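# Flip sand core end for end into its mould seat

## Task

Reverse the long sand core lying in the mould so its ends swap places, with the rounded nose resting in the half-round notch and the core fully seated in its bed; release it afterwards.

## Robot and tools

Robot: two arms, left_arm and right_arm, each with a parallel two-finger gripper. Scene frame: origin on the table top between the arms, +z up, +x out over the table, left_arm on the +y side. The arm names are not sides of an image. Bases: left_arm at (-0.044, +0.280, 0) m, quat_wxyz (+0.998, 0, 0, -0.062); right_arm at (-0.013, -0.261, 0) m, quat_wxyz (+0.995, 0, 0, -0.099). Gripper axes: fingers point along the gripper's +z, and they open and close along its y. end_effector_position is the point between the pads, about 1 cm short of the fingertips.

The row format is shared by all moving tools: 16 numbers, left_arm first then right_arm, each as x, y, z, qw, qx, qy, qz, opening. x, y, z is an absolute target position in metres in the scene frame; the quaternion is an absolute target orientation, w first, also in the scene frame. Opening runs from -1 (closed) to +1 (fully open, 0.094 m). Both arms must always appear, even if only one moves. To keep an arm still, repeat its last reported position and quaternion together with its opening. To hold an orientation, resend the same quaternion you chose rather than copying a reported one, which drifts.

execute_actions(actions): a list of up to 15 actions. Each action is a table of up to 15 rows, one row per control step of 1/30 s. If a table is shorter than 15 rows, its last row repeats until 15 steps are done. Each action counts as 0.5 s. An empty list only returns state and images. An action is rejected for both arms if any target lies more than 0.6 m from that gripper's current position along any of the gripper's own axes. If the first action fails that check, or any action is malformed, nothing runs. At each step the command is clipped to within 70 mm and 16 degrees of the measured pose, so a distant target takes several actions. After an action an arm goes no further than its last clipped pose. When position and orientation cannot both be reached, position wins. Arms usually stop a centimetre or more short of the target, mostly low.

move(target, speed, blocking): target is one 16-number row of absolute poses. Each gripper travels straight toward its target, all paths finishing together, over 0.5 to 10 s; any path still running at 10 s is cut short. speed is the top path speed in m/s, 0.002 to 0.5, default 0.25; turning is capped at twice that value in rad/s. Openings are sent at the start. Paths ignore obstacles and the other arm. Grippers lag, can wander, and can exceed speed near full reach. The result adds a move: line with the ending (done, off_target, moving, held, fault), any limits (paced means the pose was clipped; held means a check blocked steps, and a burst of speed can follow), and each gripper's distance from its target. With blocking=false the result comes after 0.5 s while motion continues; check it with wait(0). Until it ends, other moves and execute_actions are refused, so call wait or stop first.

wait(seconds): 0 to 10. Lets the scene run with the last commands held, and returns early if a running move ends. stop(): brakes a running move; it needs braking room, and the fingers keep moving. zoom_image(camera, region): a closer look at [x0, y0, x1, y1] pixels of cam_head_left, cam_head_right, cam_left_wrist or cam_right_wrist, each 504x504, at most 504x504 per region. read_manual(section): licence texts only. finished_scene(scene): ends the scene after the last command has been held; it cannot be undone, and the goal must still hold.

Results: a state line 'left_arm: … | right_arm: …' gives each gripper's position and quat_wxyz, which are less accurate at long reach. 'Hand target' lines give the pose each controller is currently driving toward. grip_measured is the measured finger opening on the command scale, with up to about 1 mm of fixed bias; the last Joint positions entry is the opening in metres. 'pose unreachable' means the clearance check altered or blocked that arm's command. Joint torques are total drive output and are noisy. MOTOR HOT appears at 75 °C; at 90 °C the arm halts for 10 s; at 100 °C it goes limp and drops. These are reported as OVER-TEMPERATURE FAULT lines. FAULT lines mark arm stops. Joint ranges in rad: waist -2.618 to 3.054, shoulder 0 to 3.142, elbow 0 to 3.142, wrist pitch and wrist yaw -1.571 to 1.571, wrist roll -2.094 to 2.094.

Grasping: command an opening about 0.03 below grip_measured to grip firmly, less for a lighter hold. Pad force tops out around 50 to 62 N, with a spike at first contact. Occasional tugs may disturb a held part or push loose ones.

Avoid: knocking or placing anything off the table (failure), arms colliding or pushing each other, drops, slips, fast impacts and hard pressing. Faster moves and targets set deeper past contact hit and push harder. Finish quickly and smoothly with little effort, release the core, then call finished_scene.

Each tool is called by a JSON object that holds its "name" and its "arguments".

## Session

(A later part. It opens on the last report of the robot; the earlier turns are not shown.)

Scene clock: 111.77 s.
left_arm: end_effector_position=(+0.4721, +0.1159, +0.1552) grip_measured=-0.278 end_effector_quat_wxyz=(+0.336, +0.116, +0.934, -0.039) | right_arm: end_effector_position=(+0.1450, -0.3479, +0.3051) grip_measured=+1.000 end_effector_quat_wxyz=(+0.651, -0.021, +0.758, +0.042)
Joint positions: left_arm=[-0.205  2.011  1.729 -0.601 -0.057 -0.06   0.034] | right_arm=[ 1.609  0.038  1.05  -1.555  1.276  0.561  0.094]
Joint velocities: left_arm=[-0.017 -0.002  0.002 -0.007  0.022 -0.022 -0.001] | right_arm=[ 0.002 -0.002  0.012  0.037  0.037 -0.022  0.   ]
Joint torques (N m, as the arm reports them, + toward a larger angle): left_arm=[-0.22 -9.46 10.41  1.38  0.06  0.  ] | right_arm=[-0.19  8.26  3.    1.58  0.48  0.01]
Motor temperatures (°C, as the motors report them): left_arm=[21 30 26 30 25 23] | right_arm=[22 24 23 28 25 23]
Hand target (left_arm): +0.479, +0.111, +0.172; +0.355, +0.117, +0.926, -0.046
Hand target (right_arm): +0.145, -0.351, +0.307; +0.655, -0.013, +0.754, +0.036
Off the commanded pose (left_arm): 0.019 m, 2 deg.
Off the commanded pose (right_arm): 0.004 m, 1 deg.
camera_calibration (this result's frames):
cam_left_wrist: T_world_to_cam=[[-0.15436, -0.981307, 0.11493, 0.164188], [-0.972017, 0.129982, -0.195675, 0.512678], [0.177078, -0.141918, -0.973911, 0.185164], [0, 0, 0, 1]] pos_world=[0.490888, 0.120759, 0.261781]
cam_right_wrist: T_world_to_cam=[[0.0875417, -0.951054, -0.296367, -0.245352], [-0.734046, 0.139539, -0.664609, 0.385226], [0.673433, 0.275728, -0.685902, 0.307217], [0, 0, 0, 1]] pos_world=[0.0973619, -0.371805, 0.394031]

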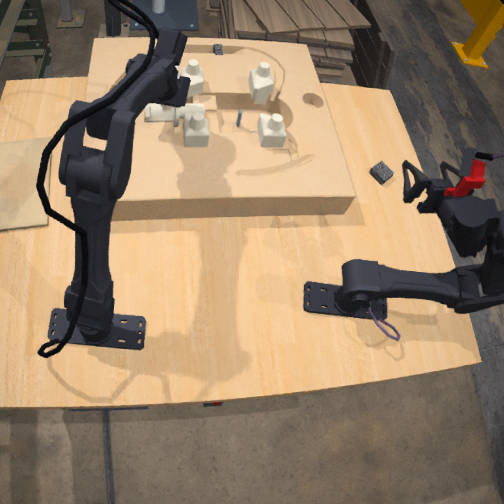

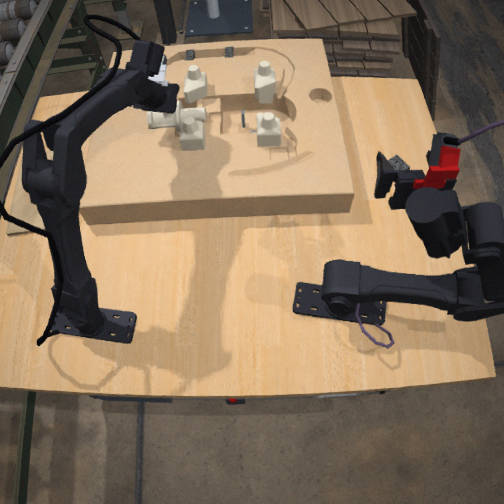

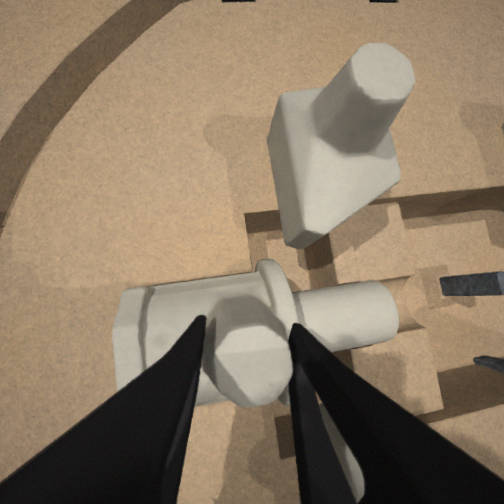

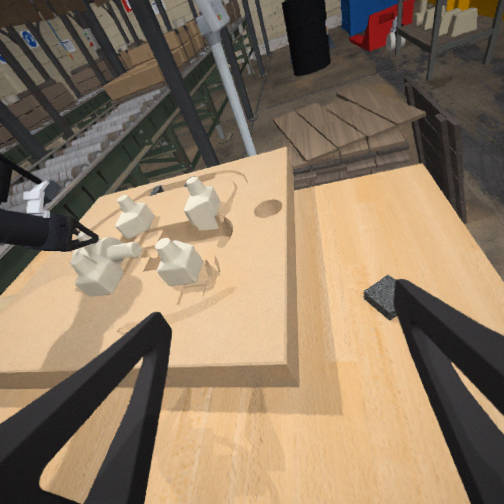

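Seated at z≈0.155. Release gently and lift.

{"name": "execute_actions", "arguments": {"actions": [[[0.480,0.112,0.172, 0.355,0.117,0.9265,-0.046, -0.31, 0.1456,-0.3515,0.3071, 0.655,-0.013,0.754,0.036, 1],[0.480,0.112,0.172, 0.355,0.117,0.9265,-0.046, -0.30, 0.1456,-0.3515,0.3071, 0.655,-0.013,0.754,0.036, 1],[0.480,0.112,0.172, 0.355,0.117,0.9265,-0.046, -0.29, 0.1456,-0.3515,0.3071, 0.655,-0.013,0.754,0.036, 1],[0.480,0.112,0.172, 0.355,0.117,0.9265,-0.046, -0.28, 0.1456,-0.3515,0.3071, 0.655,-0.013,0.754,0.036, 1],[0.480,0.112,0.172, 0.355,0.117,0.9265,-0.046, -0.27, 0.1456,-0.3515,0.3071, 0.655,-0.013,0.754,0.036, 1],[0.480,0.112,0.172, 0.355,0.117,0.9265,-0.046, -0.25, 0.1456,-0.3515,0.3071, 0.655,-0.013,0.754,0.036, 1],[0.480,0.112,0.172, 0.355,0.117,0.9265,-0.046, -0.22, 0.1456,-0.3515,0.3071, 0.655,-0.013,0.754,0.036, 1],[0.480,0.112,0.172, 0.355,0.117,0.9265,-0.046, -0.18, 0.1456,-0.3515,0.3071, 0.655,-0.013,0.754,0.036, 1],[0.480,0.112,0.172, 0.355,0.117,0.9265,-0.046, -0.1, 0.1456,-0.3515,0.3071, 0.655,-0.013,0.754,0.036, 1],[0.480,0.112,0.172, 0.355,0.117,0.9265,-0.046, 0.0, 0.1456,-0.3515,0.3071, 0.655,-0.013,0.754,0.036, 1]],[[0.480,0.112,0.172, 0.355,0.117,0.9265,-0.046, 0.1, 0.1456,-0.3515,0.3071, 0.655,-0.013,0.754,0.036, 1]]]}}

{"name": "move", "arguments": {"target": [0.455,0.118,0.25, 0.355,0.117,0.9265,-0.046, 0.1, 0.1456,-0.3515,0.3071, 0.655,-0.013,0.754,0.036, 1], "speed": 0.08}}

Scene clock: 113.30 s.
left_arm: end_effector_position=(+0.4720, +0.1154, +0.1552) grip_measured=+0.098 end_effector_quat_wxyz=(+0.336, +0.117, +0.934, -0.040) | right_arm: end_effector_position=(+0.1450, -0.3479, +0.3051) grip_measured=+1.000 end_effector_quat_wxyz=(+0.651, -0.021, +0.758, +0.042)
Joint positions: left_arm=[-0.205  2.011  1.729 -0.601 -0.054 -0.059  0.052] | right_arm=[ 1.609  0.038  1.05  -1.555  1.276  0.561  0.094]
Joint velocities: left_arm=[ 0.007 -0.002 -0.007 -0.007  0.022  0.051 -0.001] | right_arm=[ 0.012  0.012  0.002  0.051  0.007 -0.037  0.   ]
Joint torques (N m, as the arm reports them, + toward a larger angle): left_arm=[ 0.02 -9.57 10.17  1.4   0.02 -0.02] | right_arm=[-0.19  7.98  3.08  1.59  0.44  0.1 ]
Motor temperatures (°C, as the motors report them): left_arm=[21 30 26 29 25 23] | right_arm=[22 24 23 28 25 23]
Hand target (left_arm): +0.479, +0.112, +0.172; +0.355, +0.117, +0.926, -0.046
Hand target (right_arm): +0.145, -0.351, +0.307; +0.655, -0.013, +0.754, +0.036
Off the commanded pose (left_arm): 0.019 m, 2 deg.
Off the commanded pose (right_arm): 0.004 m, 1 deg.
camera_calibration (this result's frames):
cam_left_wrist: T_world_to_cam=[[-0.156579, -0.980767, 0.116533, 0.16444], [-0.971754, 0.131888, -0.195702, 0.512343], [0.176569, -0.143884, -0.973715, 0.185583], [0, 0, 0, 1]] pos_world=[0.490851, 0.120408, 0.261809]
cam_right_wrist: T_world_to_cam=[[0.0875417, -0.951054, -0.296367, -0.245352], [-0.734046, 0.139539, -0.664609, 0.385226], [0.673433, 0.275728, -0.685902, 0.307217], [0, 0, 0, 1]] pos_world=[0.0973619, -0.371805, 0.394031]

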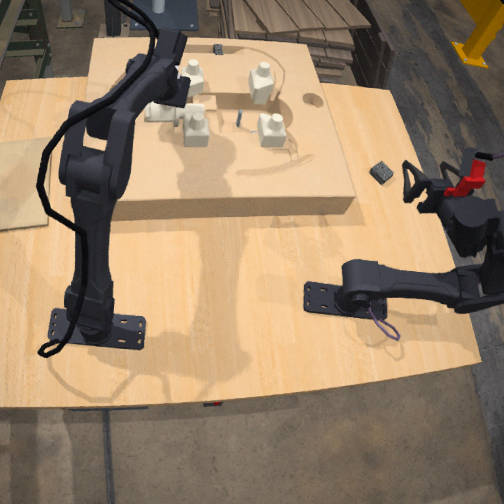

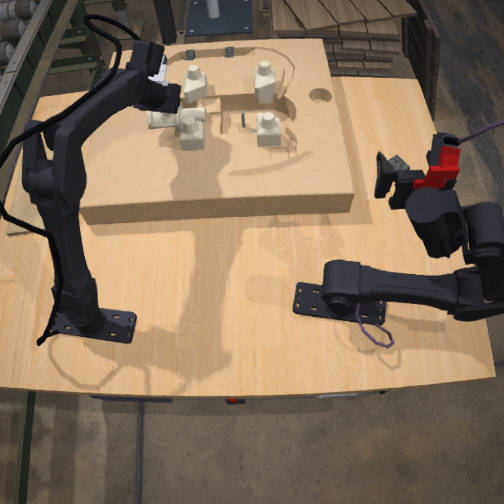

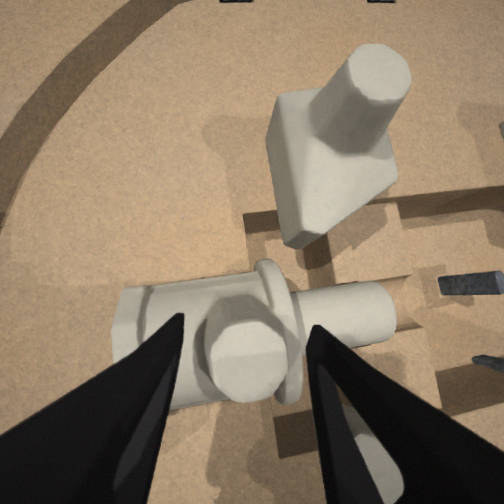

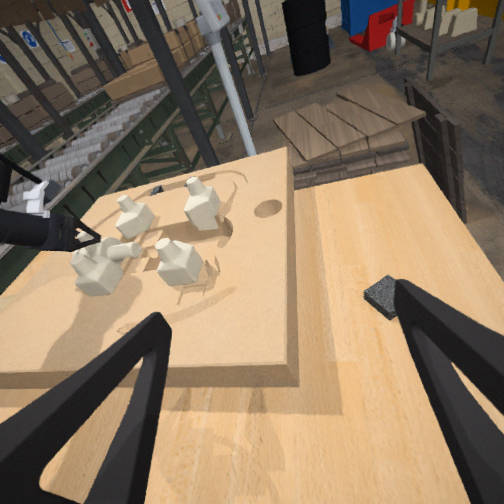

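Scene clock: 115.10 s.
left_arm: end_effector_position=(+0.4550, +0.1212, +0.2241) grip_measured=+0.098 end_effector_quat_wxyz=(+0.332, +0.117, +0.935, -0.039) | right_arm: end_effector_position=(+0.1450, -0.3479, +0.3050) grip_measured=+1.000 end_effector_quat_wxyz=(+0.650, -0.021, +0.758, +0.042)
Joint positions: left_arm=[-0.205  1.966  1.944 -0.868 -0.054 -0.059  0.052] | right_arm=[ 1.609  0.038  1.05  -1.555  1.276  0.561  0.094]
Joint velocities: left_arm=[ 0.002 -0.007 -0.012 -0.051 -0.007  0.125 -0.001] | right_arm=[ 0.017  0.012  0.002  0.007  0.007 -0.007  0.   ]
Joint torques (N m, as the arm reports them, + toward a larger angle): left_arm=[ -0.54 -10.63   9.65   1.31  -0.03  -0.06] | right_arm=[-0.22  7.86  3.11  1.6   0.45  0.06]
Motor temperatures (°C, as the motors report them): left_arm=[21 30 26 29 25 23] | right_arm=[22 24 23 28 25 23]
Hand target (left_arm): +0.453, +0.119, +0.250; +0.355, +0.117, +0.926, -0.046
Hand target (right_arm): +0.145, -0.351, +0.307; +0.655, -0.013, +0.754, +0.036
Off the commanded pose (left_arm): 0.026 m, 3 deg.
Off the commanded pose (right_arm): 0.004 m, 1 deg.
move: off_target (left_arm)
camera_calibration (this result's frames):
cam_left_wrist: T_world_to_cam=[[-0.155784, -0.981037, 0.115313, 0.159378], [-0.973073, 0.132336, -0.188722, 0.507445], [0.169883, -0.141608, -0.975237, 0.259689], [0, 0, 0, 1]] pos_world=[0.474493, 0.125977, 0.330645]
cam_right_wrist: T_world_to_cam=[[0.0877946, -0.951016, -0.296414, -0.245315], [-0.734221, 0.13932, -0.664462, 0.385092], [0.67321, 0.27597, -0.686024, 0.307339], [0, 0, 0, 1]] pos_world=[0.0973764, -0.371766, 0.394006]

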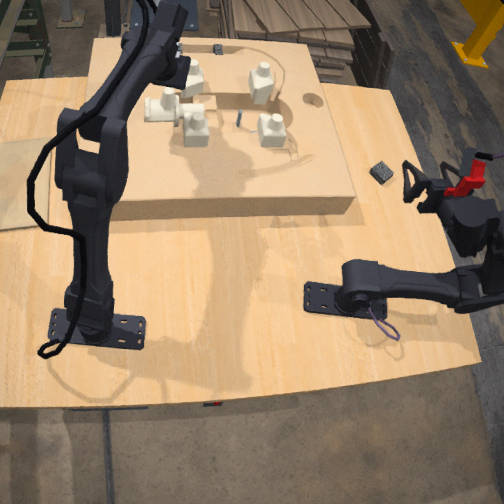

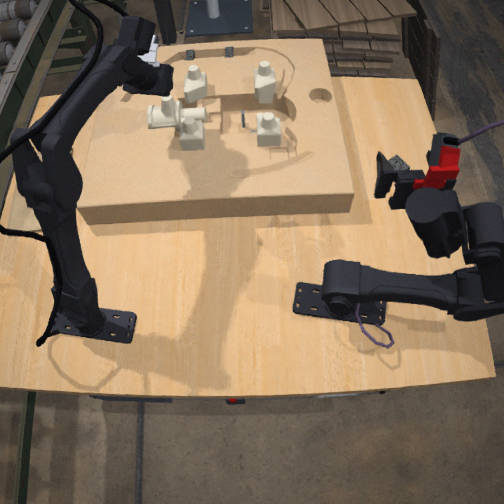

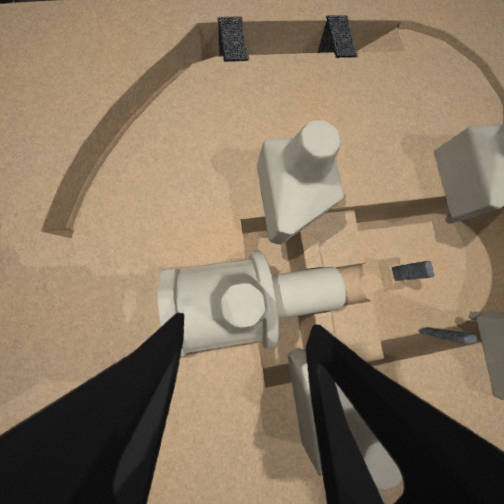

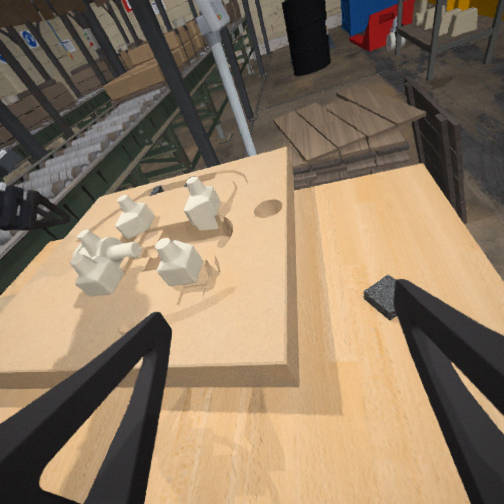

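{"name": "zoom_image", "arguments": {"camera": "cam_left_wrist", "region": [140, 200, 420, 380]}}

{"name": "zoom_image", "arguments": {"camera": "cam_head_right", "region": [130, 70, 250, 150]}}

Region (140, 200, 420, 380) of cam_left_wrist's 504x504 image, scaled by 1.800, with more detail than that image has; it fills the top 324 rows of this view, and the rest is white.

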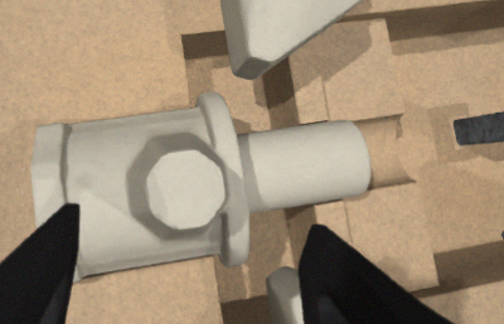

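Region (130, 70, 250, 150) of cam_head_right's 504x504 image, scaled by 4.200, with more detail than that image has.

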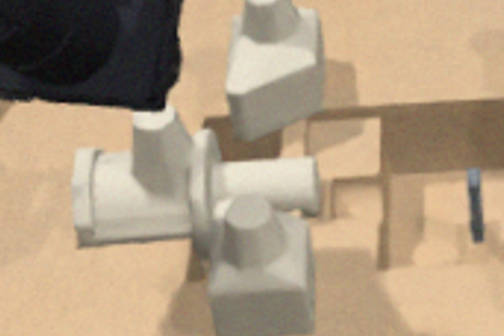

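{"name": "finished_scene", "arguments": {"scene": 1}}

The scene is finished: the task was done.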